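# Move green-PULL-tagged carriers from cage into divider box

## Task

Find every carrier whose drive shows a green PULL tag on top and transfer each one into the divider box, which must remain upright. Each transferred carrier must sit on the box floor and touch only the box, other carriers you placed there, or the robot. Every untagged carrier must stay in the cage, pushed fully in with its lever latched. A carrier that stays in place only because the robot holds it does not count. At the end, release everything and move the grippers away.

## Robot and tools

Robot: two arms, left_arm and right_arm, each with seven joints and a parallel gripper. Every row or list that covers one arm uses this joint order: waist, wrist pitch, upper arm roll, elbow, forearm roll, shoulder, wrist roll. The gripper opening comes after those seven. Ignore any other ordering you see elsewhere.

World frame: one frame shared by both arms. The origin sits on the table surface midway between the arms, +x runs out across the table, +z is up, and left_arm is on the +y side. The names left and right do not refer to image sides. Gripper fingers extend along the gripper's own +z axis and close along its y axis. The reported end_effector_position is the midpoint between the pads when they are shut, roughly 2 cm behind the tips; closing pushes the tips about 10 mm further along +z. Printed hand positions can be off, especially when the arm is stretched far.

The row: 16 numbers, each from -1 to 1, always for both arms even if one stays still. Numbers 1-7 are left_arm joint offsets, number 8 is the left opening, numbers 9-15 are right_arm joint offsets, number 16 is the right opening. Joint values are offsets, scaled so 1.0 equals 2.036 rad. The opening is absolute: +1 fully open, -1 shut.

Stated joint ranges (rad): waist -6.283 to 6.283, shoulder -2.059 to 2.094, upper arm roll -6.283 to 6.283, elbow -0.192 to 3.927, forearm roll -6.283 to 6.283, wrist pitch -1.693 to 3.142, wrist roll -6.283 to 6.283. Real stops can differ by up to 0.010 rad. A request more than 0.010 rad beyond a stop is rejected for both arms; a request just past a real stop is clipped there and reported as "joint sent to its limit".

execute_actions(actions): a list of actions. Each action is a table of at most 15 rows, one row per 1/30 s step; if fewer rows are given, the final one repeats to fill 15 steps. Within an action, offsets are measured from the joint angles when that action began, not from the previous row. For the first action, that means the angles in the latest reported result. If any action is malformed, or the first fails the range check, nothing runs. An empty list just returns state and images.

move(target, speed, blocking): target is one 16-number row as above; its joint numbers are offsets from the Joint positions in the most recent result showing them, not from where the arm is when the move starts. All joints travel so they finish together, giving curved hand paths, over 0.5 to 10 s. speed (0.01 to 2 rad/s, default 0.5) caps the joint with the longest travel. Paths ignore obstacles and the other arm. Openings are applied immediately. The reply adds a "move:" line: the ending (done, off_target, moving, held, fault), limits=held or limits=none, and each arm's joint furthest from target. With blocking=false, you get a reply after 0.5 s while motion continues; use wait or stop before sending new motion.

wait(seconds): 0 to 10; arms keep their last command and a running move continues. stop(): brakes a running move; fingers keep going. zoom_image(camera, region): camera is cam_head_left, cam_head_right, cam_high, cam_left_wrist or cam_right_wrist; region [x0, y0, x1, y1] in pixels, at most 504 by 504, origin top-left. show_instructions(): shows the reference pages. finished_scene(scene): ends the current scene, given its number; irreversible.

Results: per-arm gripper pose (position in m, quaternion wxyz) and velocities; Joint positions and Joint velocities per arm in the order above plus pad gap in metres (0.084 fully open); Joint targets the controller currently drives toward; grip_measured, the actual opening on the command scale; step readings with HELD marks where a row was held back; "joint command not followed" when a clearance check altered targets; MOTOR HOT from 65 °C and OVER-TEMPERATURE FAULT at 80 °C when the arm gets braked.

Motion limits: joint targets move at most 3.14 rad/s, ramp up over 0.16 s, stay within 0.623 rad of measured angles, and are scaled back if the hand would jump more than 70 mm per step. Big motions may need several actions; an unfinished motion may not complete on its own, so command the remainder.

Gripping: to hold, command an opening well below grip_measured; lower squeezes harder (about 24 N per pad for parts up to ~6 cm). Fast closes can overshoot. Resending grip_measured still grips lightly; wider parts may slip. Holding loads heats motors.

Avoid: arm-to-arm contact, fast or deep pushes into contact (these raise force), dropping or knocking anything off the table, tipping the box, slips and slams. Reaching a joint's load limit (waist and shoulder 47.5, upper arm roll, elbow and forearm roll 28.5, wrist pitch and wrist roll 19 N m, held weight included) triggers a torque fault: the arm backs off, freezes 10 s, and the rest of the call is dropped. Occasional tugs on held parts or pushes on loose items may occur. The robot keeps its last command while you are composing a reply.

Each tool is called in YAML: its name, and indented under it one key for each argument.

Reference images:

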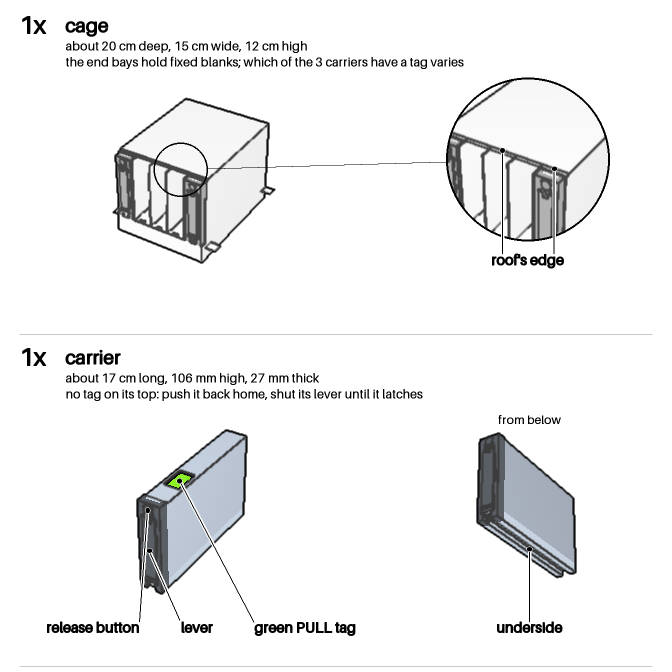

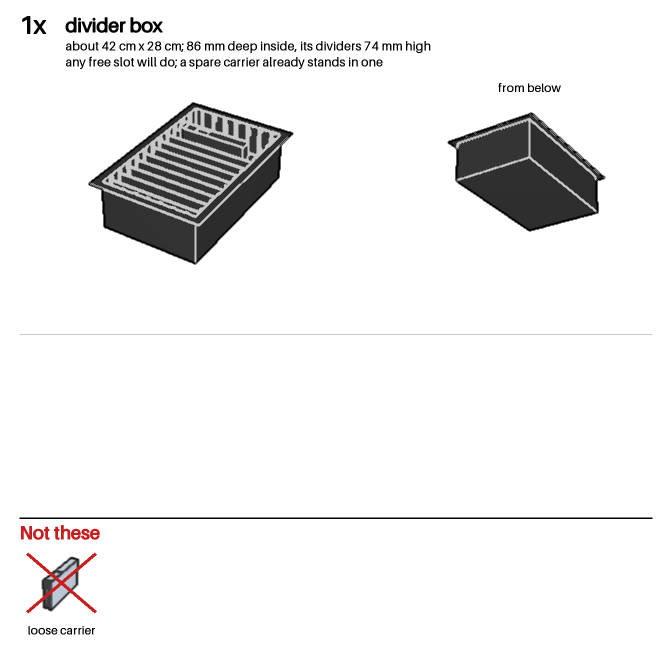

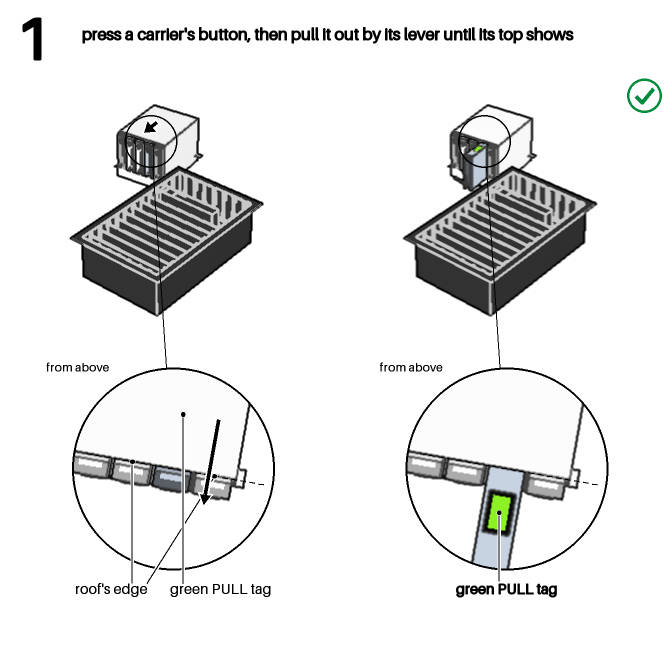

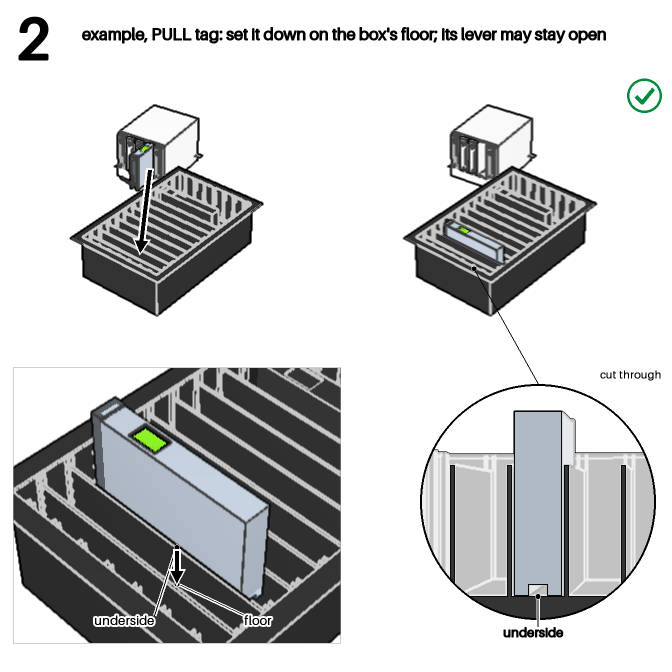

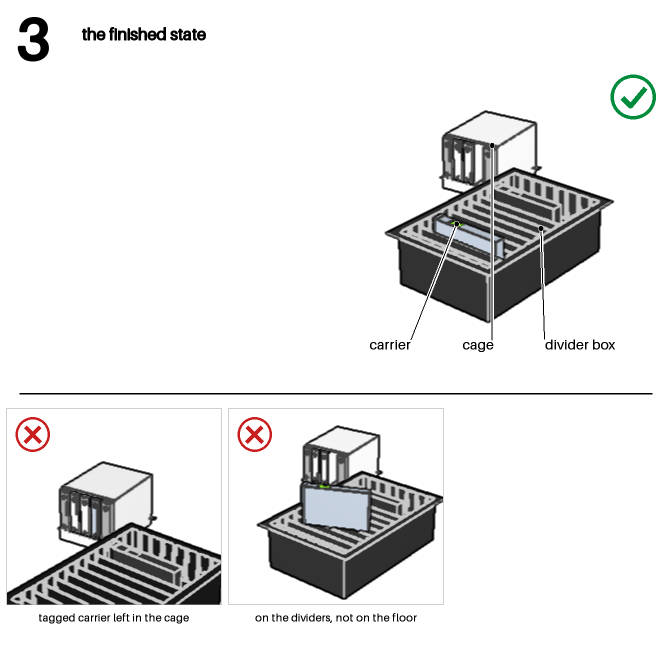

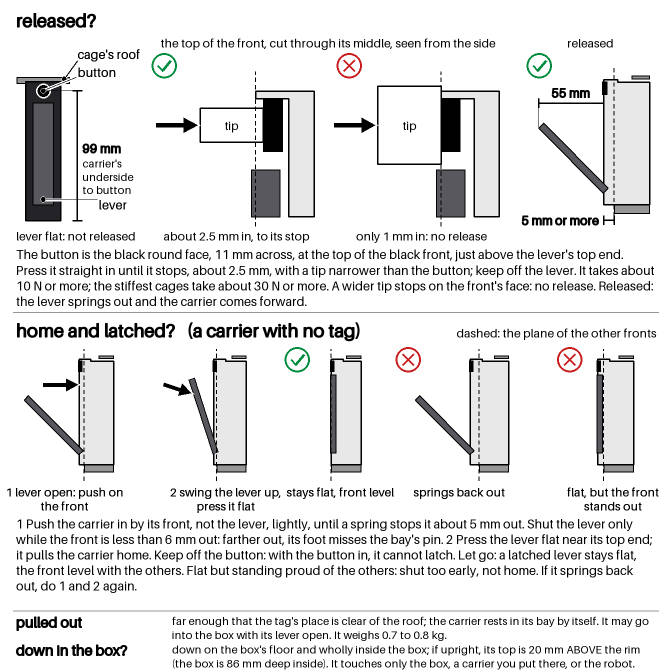

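## Session

I'll start by observing the scene.

execute_actions:
  actions: []

Scene clock: 0.00 s.
left_arm: end_effector_position=(+0.1293, -0.2856, +0.3669) grip_measured=+1.00 end_effector_quat_wxyz=(+0.666, +0.677, -0.270, +0.158) end_effector_velocity=(-0.000, -0.000, -0.000) end_effector_angular_velocity=(+0.000, +0.000, -0.001) | right_arm: end_effector_position=(+0.3545, -0.3595, +0.2488) grip_measured=+1.00 end_effector_quat_wxyz=(-0.001, +0.998, -0.065, -0.000) end_effector_velocity=(-0.000, -0.001, -0.000) end_effector_angular_velocity=(-0.000, -0.000, -0.002)
Joint names: [waist, wrist pitch, upper arm roll, elbow, forearm roll, shoulder, wrist roll]
Joint positions: left_arm=[-1.89   0.583  0.441  0.851 -2.429 -0.177  1.664  0.084] | right_arm=[ 0.     1.167  0.002  0.917  0.003 -0.249  0.003  0.084]
Joint velocities: left_arm=[-0.001  0.     0.    -0.    -0.     0.    -0.    -0.   ] | right_arm=[-0.002 -0.001  0.    -0.001 -0.    -0.     0.     0.   ]
Motor temperatures (°C, as the motors report them): left_arm=[32 35 34 33 42 35 34] | right_arm=[31 36 34 40 35 33 33]
Joint targets: left_arm=[-1.890 0.583 0.441 0.851 -2.429 -0.177 1.664] | right_arm=[0.000 1.167 0.002 0.917 0.003 -0.249 0.003]

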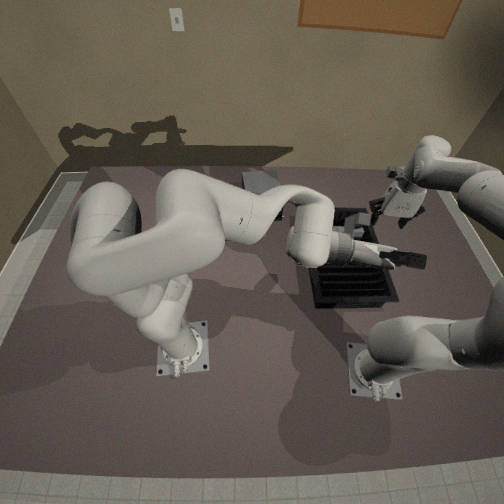

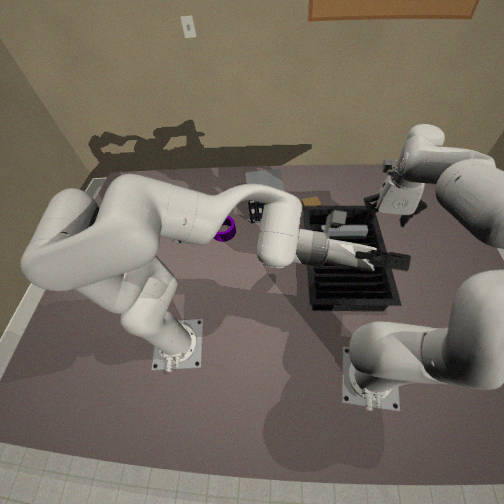

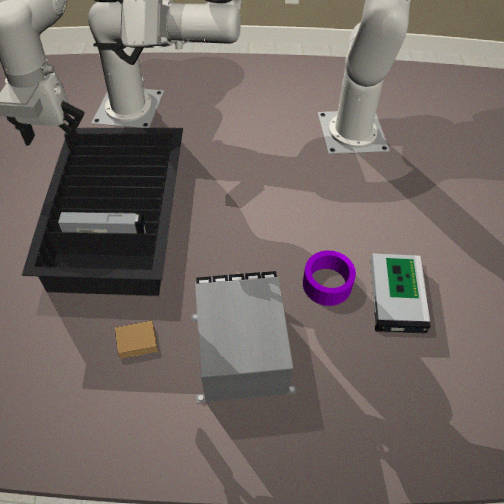

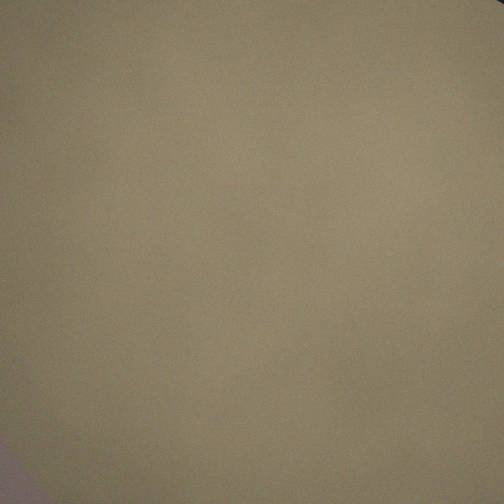

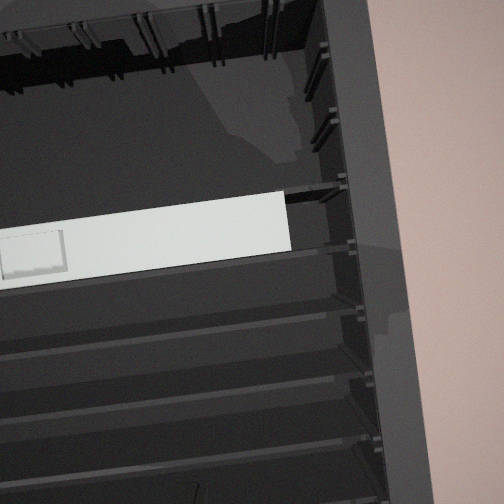

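zoom_image:
  camera: "cam_high"
  region: [0, 0, 252, 200]

zoom_image:
  camera: "cam_head_left"
  region: [230, 150, 450, 320]

zoom_image:
  camera: "cam_head_right"
  region: [200, 150, 440, 320]

Region (0, 0, 252, 200) of cam_high's 504x504 image, scaled by 2.000, with more detail than that image has; it fills the top 400 rows of this view, and the rest is white.

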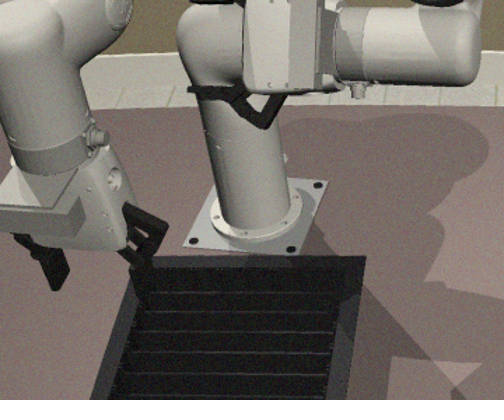

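Region (230, 150, 450, 320) of cam_head_left's 504x504 image, scaled by 2.291, with more detail than that image has; it fills the top 389 rows of this view, and the rest is white.

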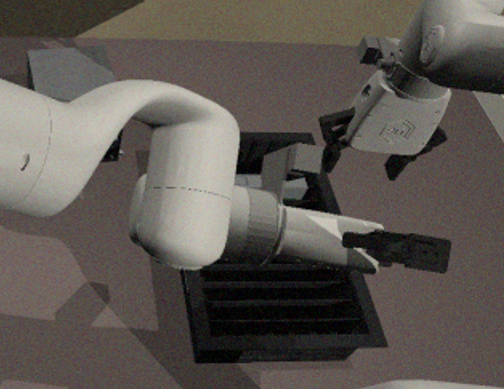

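Region (200, 150, 440, 320) of cam_head_right's 504x504 image, scaled by 2.100, with more detail than that image has; it fills the top 357 rows of this view, and the rest is white.

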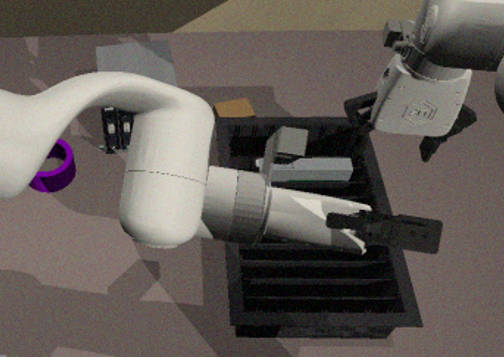

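move:
  target: [0,0,0,0,0,0,0,1, -0.2947,0,0,0,0,0,0,1]
  speed: 0.8

Scene clock: 46.97 s.
left_arm: end_effector_position=(+0.1293, -0.2856, +0.3669) grip_measured=+1.00 end_effector_quat_wxyz=(+0.666, +0.677, -0.270, +0.158) end_effector_velocity=(-0.002, -0.000, -0.000) end_effector_angular_velocity=(+0.000, -0.000, -0.004) | right_arm: end_effector_position=(+0.2571, -0.5745, +0.2488) grip_measured=+1.00 end_effector_quat_wxyz=(-0.001, +0.934, -0.357, +0.000) end_effector_velocity=(-0.002, -0.002, -0.000) end_effector_angular_velocity=(+0.000, +0.002, -0.006)
Joint names: [waist, wrist pitch, upper arm roll, elbow, forearm roll, shoulder, wrist roll]
Joint positions: left_arm=[-1.89   0.583  0.441  0.851 -2.429 -0.177  1.664  0.084] | right_arm=[-0.599  1.167  0.003  0.917  0.003 -0.249  0.003  0.084]
Joint velocities: left_arm=[-0.001 -0.    -0.003 -0.001 -0.    -0.    -0.     0.   ] | right_arm=[-0.003  0.001 -0.002 -0.    -0.001  0.     0.001 -0.   ]
Motor temperatures (°C, as the motors report them): left_arm=[32 35 34 43 42 36 34] | right_arm=[31 36 34 49 35 34 33]
Joint targets: left_arm=[-1.890 0.583 0.441 0.851 -2.429 -0.177 1.664] | right_arm=[-0.600 1.167 0.002 0.917 0.003 -0.249 0.003]
move: done; limits=none; left_arm: farthest joint: the waist, 0.000 radians from its target (0.000 radians at the start); right_arm: farthest joint: the waist, 0.001 radians from its target (0.600 radians at the start)
camera_calibration (this result's frames):
cam_left_wrist: T_world_to_cam=[[-0.568191, 0.0414921, 0.82185, -0.182036], [-0.808134, 0.160193, -0.566796, 0.425355], [-0.155173, -0.986213, -0.0574894, -0.109416], [0, 0, 0, 1]] pos_world=[0.223334, -0.168494, 0.384406]
cam_right_wrist: T_world_to_cam=[[-0.665552, -0.746349, -0.00179395, -0.224918], [-0.746291, 0.665526, -0.0111979, 0.652009], [0.00955148, -0.00611398, -0.999936, 0.3714], [0, 0, 0, 1]] pos_world=[0.333346, -0.599525, 0.378274]

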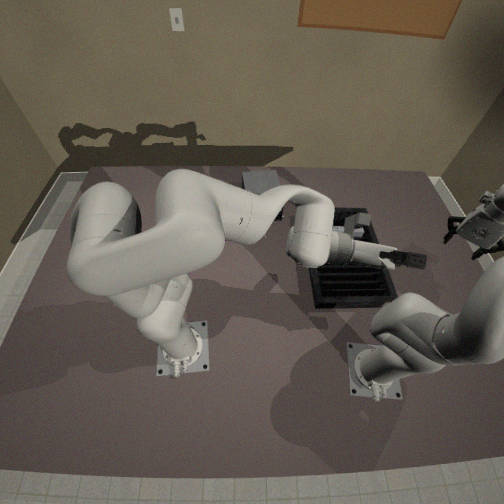

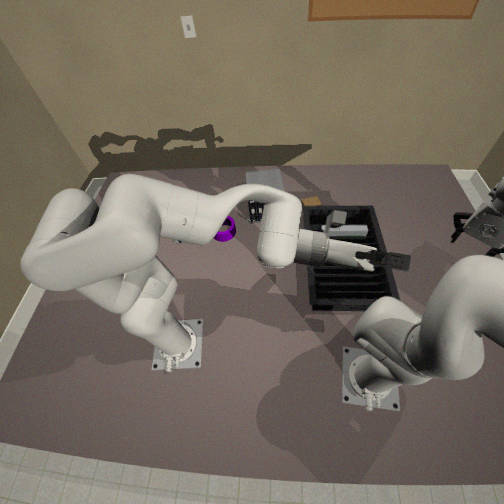

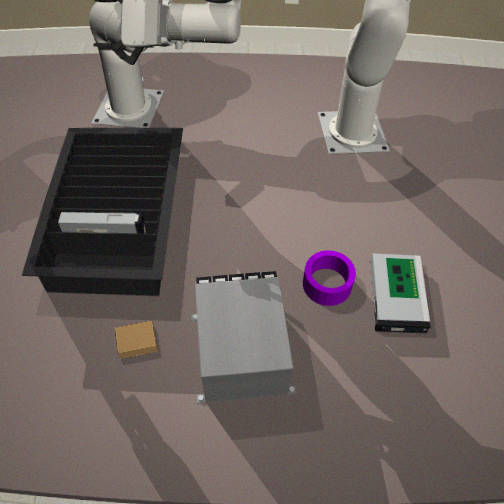

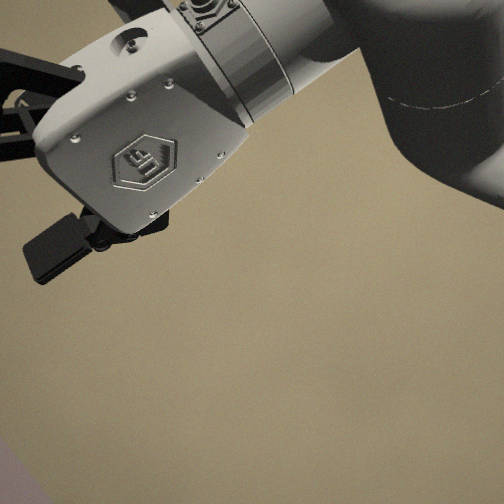

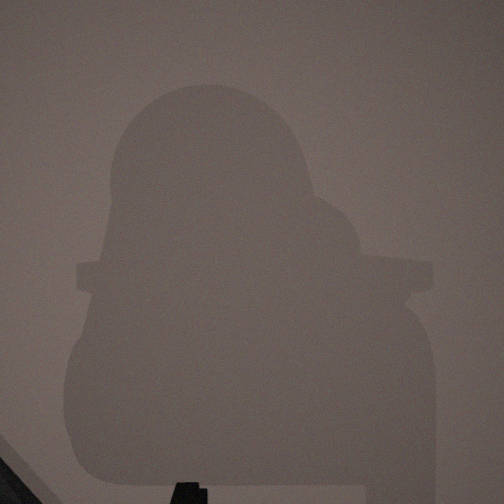

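zoom_image:
  camera: "cam_left_wrist"
  region: [0, 40, 260, 300]

Region (0, 40, 260, 300) of cam_left_wrist's 504x504 image, scaled by 1.938, with more detail than that image has.

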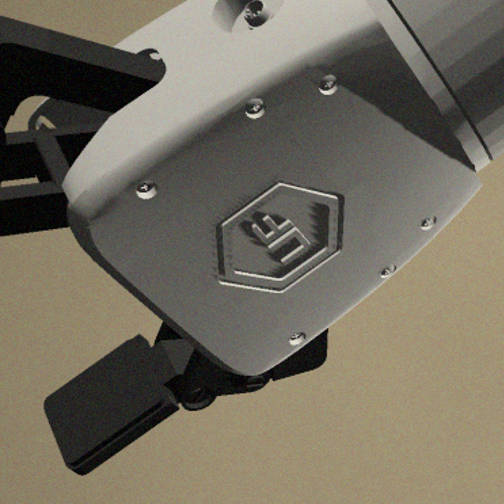

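move:
  target: [0.6827,0.2868,-0.2166,0.0324,0.98,-0.0354,-0.8173,1, 0,0,0,0,0,0,0,1]
  speed: 1.2

Scene clock: 132.10 s.
left_arm: end_effector_position=(+0.3834, +0.0562, +0.2663) grip_measured=+1.00 end_effector_quat_wxyz=(+0.195, +0.974, -0.105, -0.038) end_effector_velocity=(+0.001, +0.001, -0.000) end_effector_angular_velocity=(+0.003, +0.000, +0.002) | right_arm: end_effector_position=(+0.2571, -0.5745, +0.2488) grip_measured=+1.00 end_effector_quat_wxyz=(-0.001, +0.934, -0.357, +0.000) end_effector_velocity=(+0.000, +0.001, -0.001) end_effector_angular_velocity=(+0.001, +0.001, +0.001)
Joint names: [waist, wrist pitch, upper arm roll, elbow, forearm roll, shoulder, wrist roll]
Joint positions: left_arm=[-0.501  1.166 -0.     0.917 -0.435 -0.25   0.001  0.084] | right_arm=[-0.599  1.167  0.003  0.917  0.003 -0.249  0.003  0.084]
Joint velocities: left_arm=[ 0.003  0.001 -0.001  0.     0.003  0.    -0.002  0.   ] | right_arm=[ 0.001  0.    -0.    -0.001  0.     0.     0.001  0.   ]
Motor temperatures (°C, as the motors report them): left_arm=[32 36 34 45 42 36 34] | right_arm=[31 37 34 51 35 35 33]
Joint targets: left_arm=[-0.501 1.167 -0.000 0.917 -0.434 -0.250 0.000] | right_arm=[-0.599 1.167 0.003 0.917 0.003 -0.249 0.003]
move: done; limits=none; left_arm: farthest joint: the waist, 0.001 radians from its target (1.390 radians at the start); right_arm: farthest joint: the waist, 0.000 radians from its target (0.001 radians at the start)
camera_calibration (this result's frames):
cam_left_wrist: T_world_to_cam=[[-0.180892, -0.900599, 0.395221, 0.0488935], [-0.975924, 0.214159, 0.0413283, 0.418346], [-0.12186, -0.37823, -0.917656, 0.443482], [0, 0, 0, 1]] pos_world=[0.471162, 0.122179, 0.370351]
cam_right_wrist: T_world_to_cam=[[-0.665552, -0.746349, -0.00179398, -0.224918], [-0.74629, 0.665526, -0.0111981, 0.652009], [0.0095516, -0.00611406, -0.999936, 0.3714], [0, 0, 0, 1]] pos_world=[0.333346, -0.599525, 0.378274]

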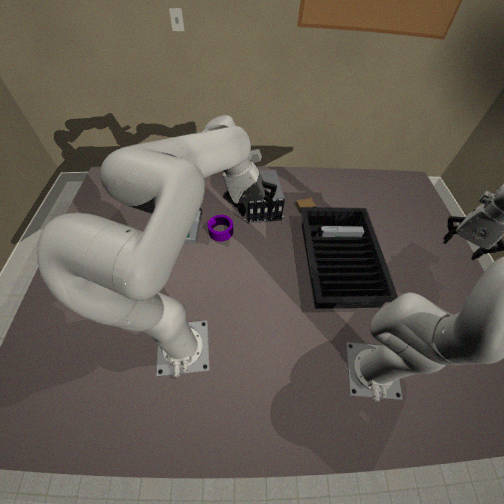

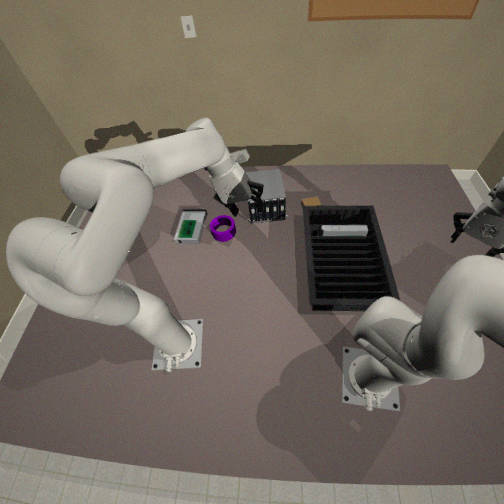

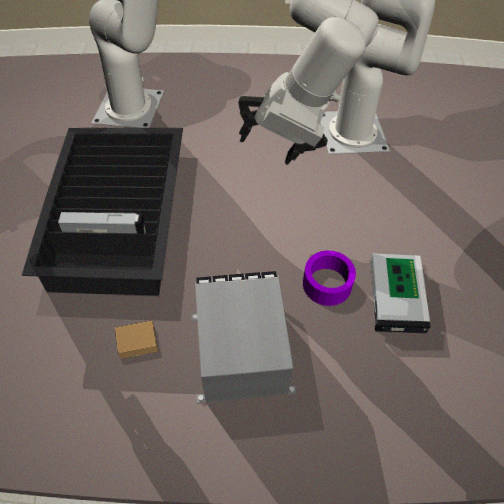

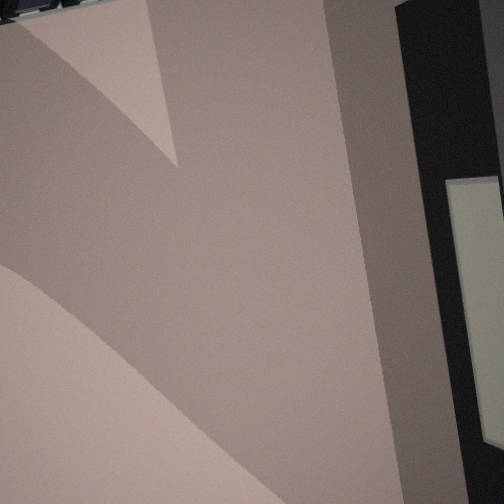

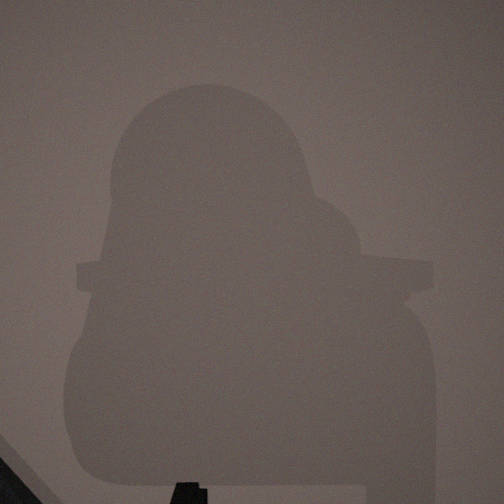

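move:
  target: [0,0,0,0,0.2137,0,0,-1, 0,0,0,0,0,0,0,1]
  speed: 1.0

zoom_image:
  camera: "cam_head_left"
  region: [220, 160, 320, 240]

Scene clock: 136.40 s.
left_arm: end_effector_position=(+0.4087, +0.1374, +0.2491) grip_measured=-1.00 end_effector_quat_wxyz=(-0.000, +0.981, -0.193, +0.000) end_effector_velocity=(+0.000, +0.001, -0.000) end_effector_angular_velocity=(+0.002, -0.001, +0.001) | right_arm: end_effector_position=(+0.2571, -0.5745, +0.2488) grip_measured=+1.00 end_effector_quat_wxyz=(-0.001, +0.934, -0.357, +0.000) end_effector_velocity=(+0.001, +0.000, +0.000) end_effector_angular_velocity=(-0.001, -0.001, +0.002)
Joint names: [waist, wrist pitch, upper arm roll, elbow, forearm roll, shoulder, wrist roll]
Joint positions: left_arm=[-0.501  1.167 -0.     0.917  0.    -0.25   0.001  0.   ] | right_arm=[-0.599  1.167  0.003  0.917  0.003 -0.249  0.003  0.084]
Joint velocities: left_arm=[ 0.    -0.     0.    -0.     0.003  0.    -0.002  0.   ] | right_arm=[ 0.001 -0.001  0.     0.    -0.    -0.    -0.    -0.   ]
Motor temperatures (°C, as the motors report them): left_arm=[32 36 34 45 42 36 34] | right_arm=[31 37 34 51 35 35 33]
Joint targets: left_arm=[-0.501 1.166 -0.000 0.917 0.000 -0.250 0.001] | right_arm=[-0.599 1.167 0.003 0.917 0.003 -0.249 0.003]
move: done; limits=none; left_arm: farthest joint: the wrist pitch, 0.001 radians from its target (0.001 radians at the start); right_arm: farthest joint: the waist, 0.000 radians from its target (0.000 radians at the start)
camera_calibration (this result's frames):
cam_left_wrist: T_world_to_cam=[[-0.370737, -0.928695, 0.00894585, 0.311119], [-0.928704, 0.370789, 0.00496601, 0.394548], [-0.00792892, -0.00646696, -0.999948, 0.384362], [0, 0, 0, 1]] pos_world=[0.48481, 0.145126, 0.379599]
cam_right_wrist: T_world_to_cam=[[-0.665552, -0.746349, -0.00179399, -0.224918], [-0.74629, 0.665527, -0.0111978, 0.652009], [0.00955143, -0.00611389, -0.999936, 0.3714], [0, 0, 0, 1]] pos_world=[0.333346, -0.599526, 0.378273]

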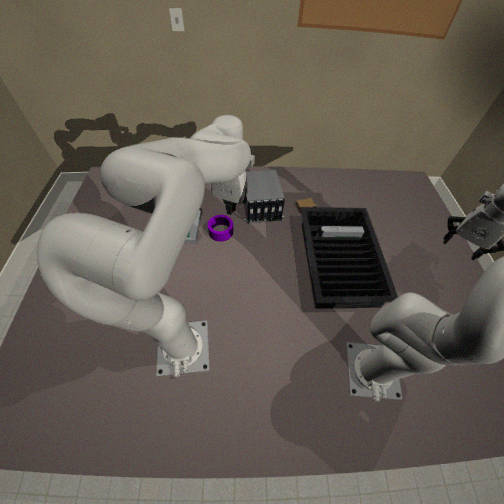

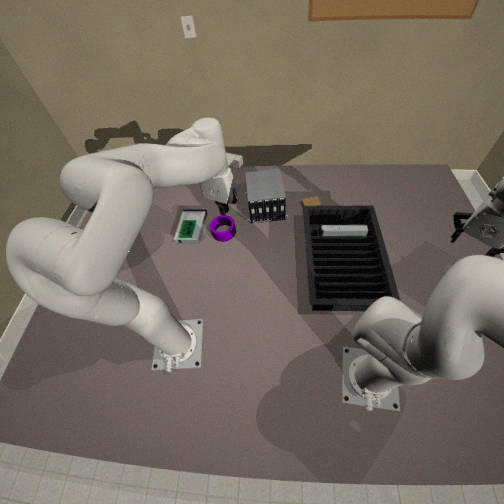

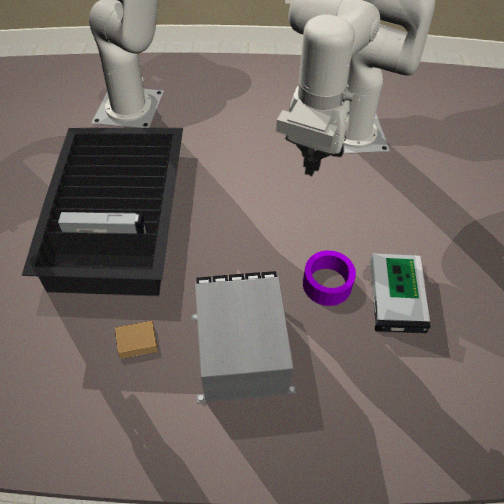

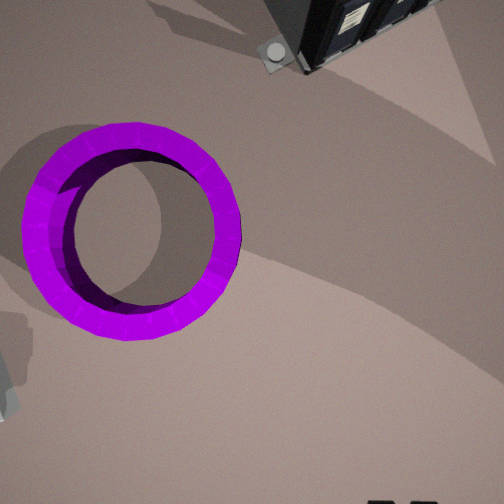

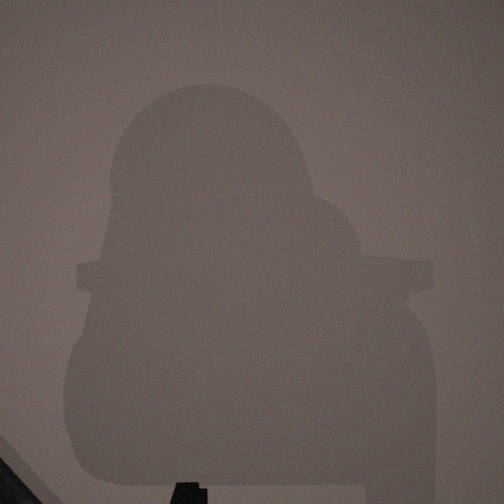

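Region (220, 160, 320, 240) of cam_head_left's 504x504 image, scaled by 5.040, with more detail than that image has; it fills the top 403 rows of this view, and the rest is white.

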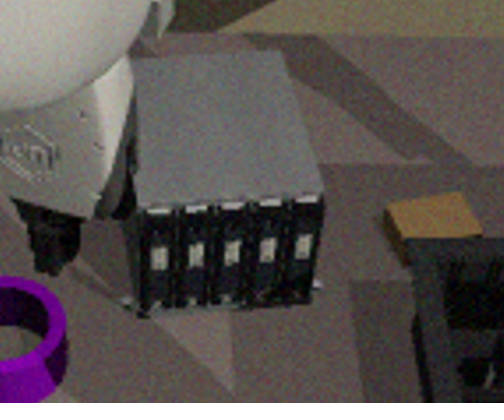

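move:
  target: [-0.0732,-0.7286,0,-0.3161,0,0.0268,0,-1, 0,0,0,0,0,0,0,1]
  speed: 1.0

Scene clock: 192.37 s.
left_arm: end_effector_position=(+0.4253, +0.0584, +0.1701) grip_measured=-1.00 end_effector_quat_wxyz=(+0.101, +0.891, -0.245, +0.369) end_effector_velocity=(-0.001, -0.001, -0.001) end_effector_angular_velocity=(+0.000, +0.000, -0.003) | right_arm: end_effector_position=(+0.2571, -0.5745, +0.2488) grip_measured=+1.00 end_effector_quat_wxyz=(-0.001, +0.934, -0.357, +0.000) end_effector_velocity=(+0.000, +0.000, -0.000) end_effector_angular_velocity=(+0.002, -0.002, -0.002)
Joint names: [waist, wrist pitch, upper arm roll, elbow, forearm roll, shoulder, wrist roll]
Joint positions: left_arm=[-0.65  -0.316 -0.     0.274  0.    -0.195  0.001  0.   ] | right_arm=[-0.599  1.167  0.003  0.917  0.003 -0.249  0.003  0.084]
Joint velocities: left_arm=[-0.001 -0.002 -0.001 -0.002  0.     0.     0.     0.   ] | right_arm=[-0.001 -0.    -0.    -0.     0.003  0.    -0.001  0.   ]
Motor temperatures (°C, as the motors report them): left_arm=[32 36 34 46 42 36 34] | right_arm=[31 37 34 52 35 35 33]
Joint targets: left_arm=[-0.650 -0.317 -0.000 0.274 0.000 -0.195 0.001] | right_arm=[-0.599 1.167 0.003 0.917 0.003 -0.249 0.003]
move: done; limits=none; left_arm: farthest joint: the elbow, 0.001 radians from its target (0.644 radians at the start); right_arm: farthest joint: the waist, 0.000 radians from its target (0.000 radians at the start)
camera_calibration (this result's frames):
cam_left_wrist: T_world_to_cam=[[-0.512153, -0.858808, 0.0121906, 0.300103], [-0.614809, 0.356659, -0.703424, 0.427525], [0.599758, -0.367756, -0.710666, 0.0184118], [0, 0, 0, 1]] pos_world=[0.405503, 0.112022, 0.310157]
cam_right_wrist: T_world_to_cam=[[-0.665552, -0.746349, -0.00179385, -0.224918], [-0.74629, 0.665526, -0.0111979, 0.652009], [0.00955141, -0.00611406, -0.999936, 0.3714], [0, 0, 0, 1]] pos_world=[0.333346, -0.599525, 0.378274]

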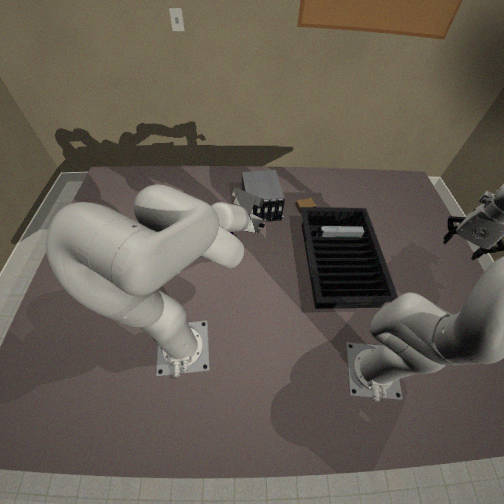

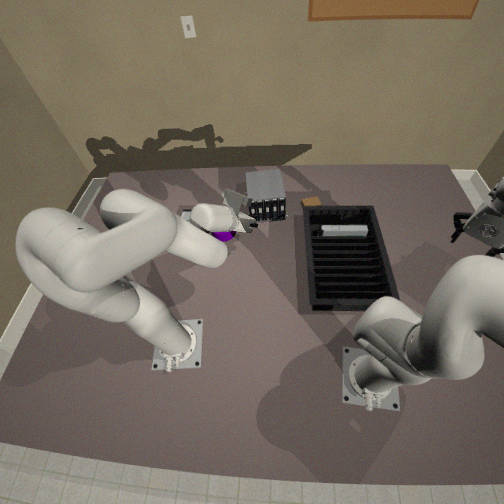

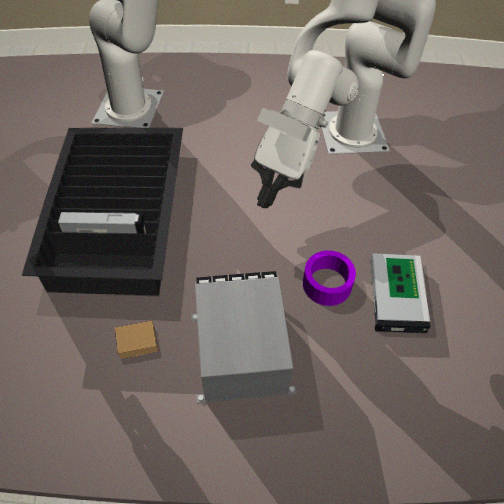

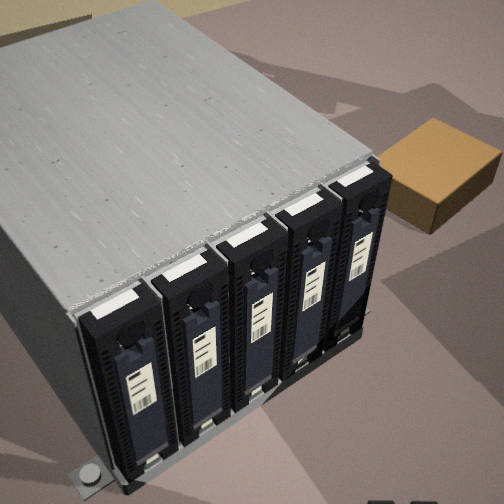

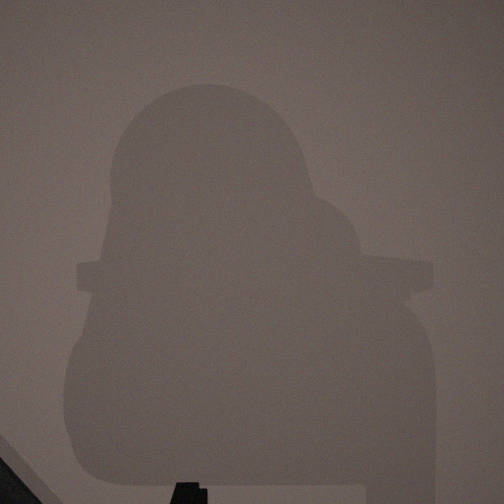

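zoom_image:
  camera: "cam_left_wrist"
  region: [60, 150, 400, 490]

Region (60, 150, 400, 490) of cam_left_wrist's 504x504 image, scaled by 1.482, with more detail than that image has.

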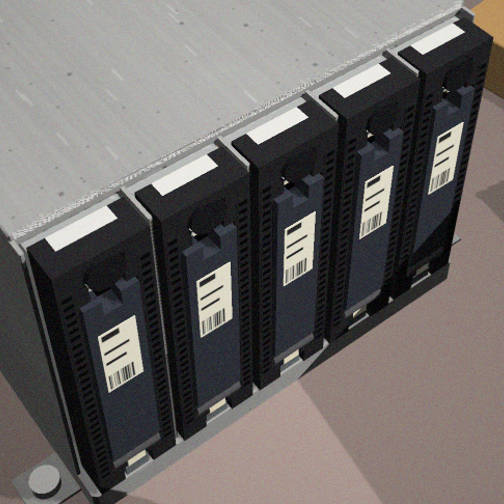

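zoom_image:
  camera: "cam_left_wrist"
  region: [340, 464, 460, 504]

zoom_image:
  camera: "cam_high"
  region: [230, 130, 330, 220]

Region (340, 464, 460, 504) of cam_left_wrist's 504x504 image, scaled by 4.200, with more detail than that image has.

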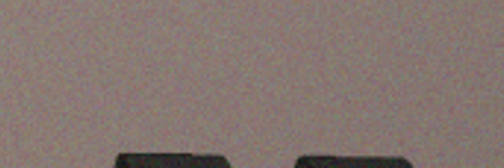

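Region (230, 130, 330, 220) of cam_high's 504x504 image, scaled by 5.040, with more detail than that image has; it fills the top 454 rows of this view, and the rest is white.

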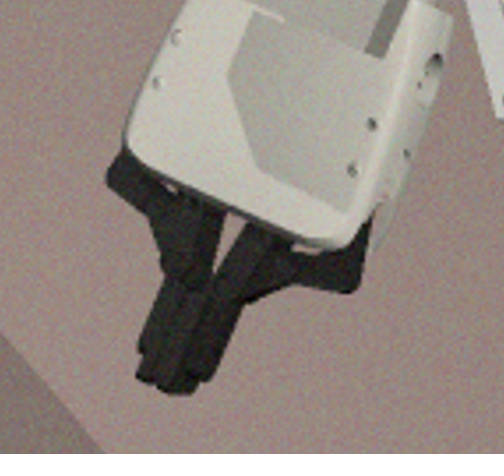

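move:
  target: [0.0083,-0.0490,0,0.1937,0,0.2425,0,-1, 0.5688,-0.7323,-0.0015,-0.1727,-0.0015,0.1733,-0.0015,-1]
  speed: 1.0

Scene clock: 257.13 s.
left_arm: end_effector_position=(+0.5279, +0.0084, +0.1164) grip_measured=-1.00 end_effector_quat_wxyz=(+0.098, +0.893, -0.238, +0.370) end_effector_velocity=(+0.000, +0.001, -0.000) end_effector_angular_velocity=(+0.000, -0.000, +0.001) | right_arm: end_effector_position=(+0.4455, -0.0866, +0.1570) grip_measured=-1.00 end_effector_quat_wxyz=(-0.081, +0.903, +0.197, +0.374) end_effector_velocity=(-0.001, +0.003, -0.000) end_effector_angular_velocity=(+0.001, -0.000, +0.005)
Joint names: [waist, wrist pitch, upper arm roll, elbow, forearm roll, shoulder, wrist roll]
Joint positions: left_arm=[-0.633 -0.416 -0.     0.668  0.     0.298  0.001  0.   ] | right_arm=[ 0.558 -0.324 -0.001  0.566 -0.     0.104 -0.     0.   ]
Joint velocities: left_arm=[-0.001 -0.     0.002  0.001  0.     0.001 -0.     0.   ] | right_arm=[ 0.004 -0.002  0.001 -0.     0.001  0.001  0.     0.   ]
Motor temperatures (°C, as the motors report them): left_arm=[32 37 34 42 42 36 34] | right_arm=[31 37 34 52 35 35 33]
Joint targets: left_arm=[-0.633 -0.416 -0.000 0.668 0.000 0.299 0.001] | right_arm=[0.559 -0.324 -0.000 0.566 -0.001 0.104 -0.000]
move: done; limits=none; left_arm: farthest joint: the waist, 0.000 radians from its target (0.017 radians at the start); right_arm: farthest joint: the upper arm roll, 0.001 radians from its target (0.003 radians at the start)
camera_calibration (this result's frames):
cam_left_wrist: T_world_to_cam=[[-0.49759, -0.867325, 0.0123067, 0.302726], [-0.620481, 0.345988, -0.703773, 0.473712], [0.606141, -0.357827, -0.710319, -0.103182], [0, 0, 0, 1]] pos_world=[0.507106, 0.0617417, 0.256368]
cam_right_wrist: T_world_to_cam=[[0.416873, -0.908964, 0.00139335, -0.232363], [-0.634377, -0.292037, -0.715738, 0.444726], [0.650987, 0.297488, -0.698368, -0.0260369], [0, 0, 0, 1]] pos_world=[0.395939, -0.0735873, 0.300448]

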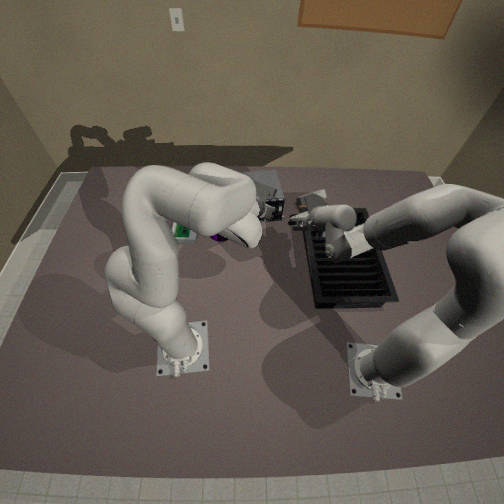

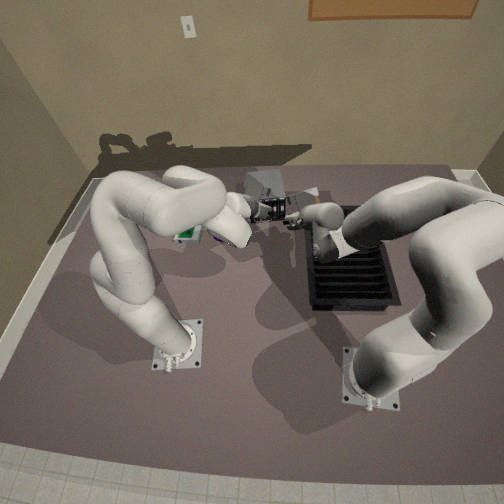

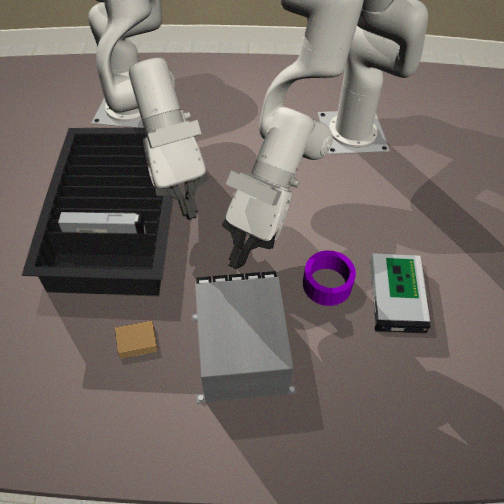

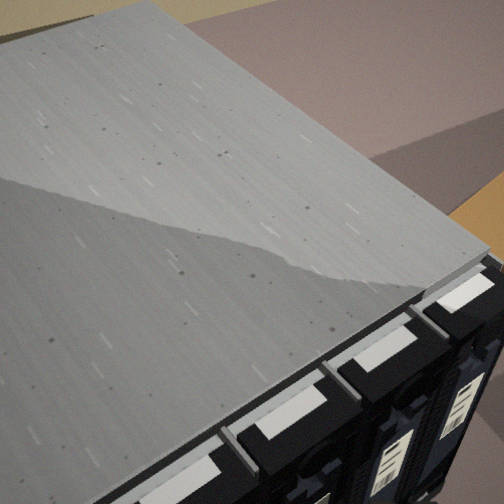

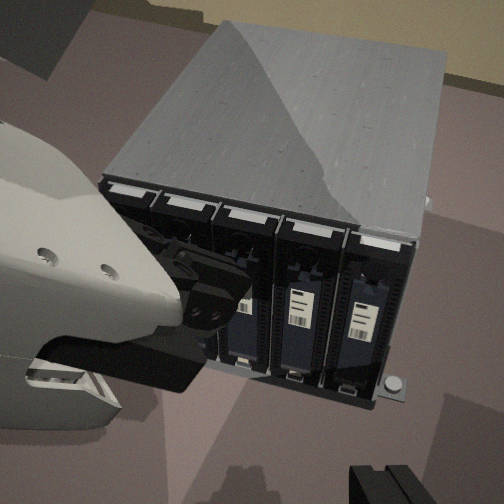

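zoom_image:
  camera: "cam_right_wrist"
  region: [150, 190, 330, 350]

zoom_image:
  camera: "cam_left_wrist"
  region: [260, 340, 504, 504]

Region (150, 190, 330, 350) of cam_right_wrist's 504x504 image, scaled by 2.800, with more detail than that image has.

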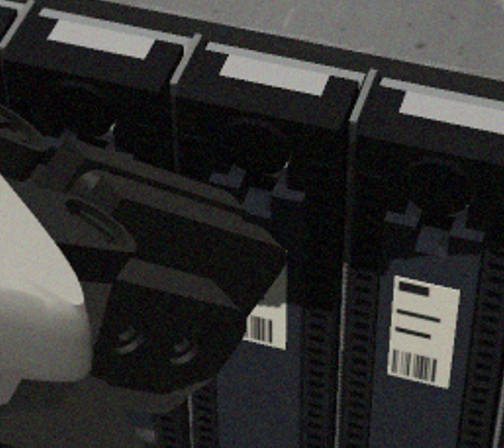

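Region (260, 340, 504, 504) of cam_left_wrist's 504x504 image, scaled by 2.066, with more detail than that image has; it fills the top 339 rows of this view, and the rest is white.

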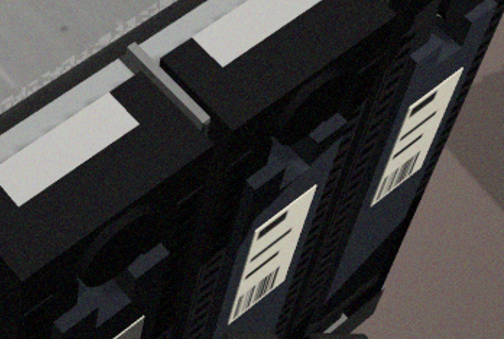

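zoom_image:
  camera: "cam_left_wrist"
  region: [280, 420, 400, 504]

zoom_image:
  camera: "cam_right_wrist"
  region: [200, 215, 290, 305]

Region (280, 420, 400, 504) of cam_left_wrist's 504x504 image, scaled by 4.200, with more detail than that image has; it fills the top 353 rows of this view, and the rest is white.

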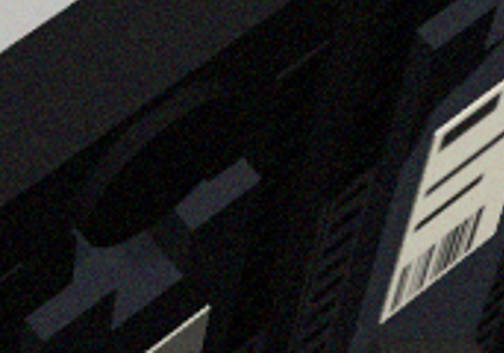

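Region (200, 215, 290, 305) of cam_right_wrist's 504x504 image, scaled by 5.600, with more detail than that image has.

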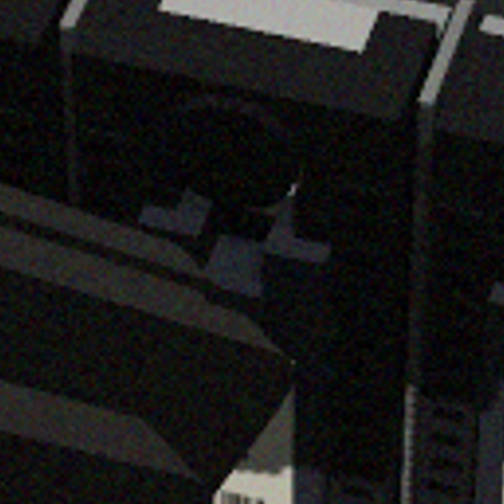

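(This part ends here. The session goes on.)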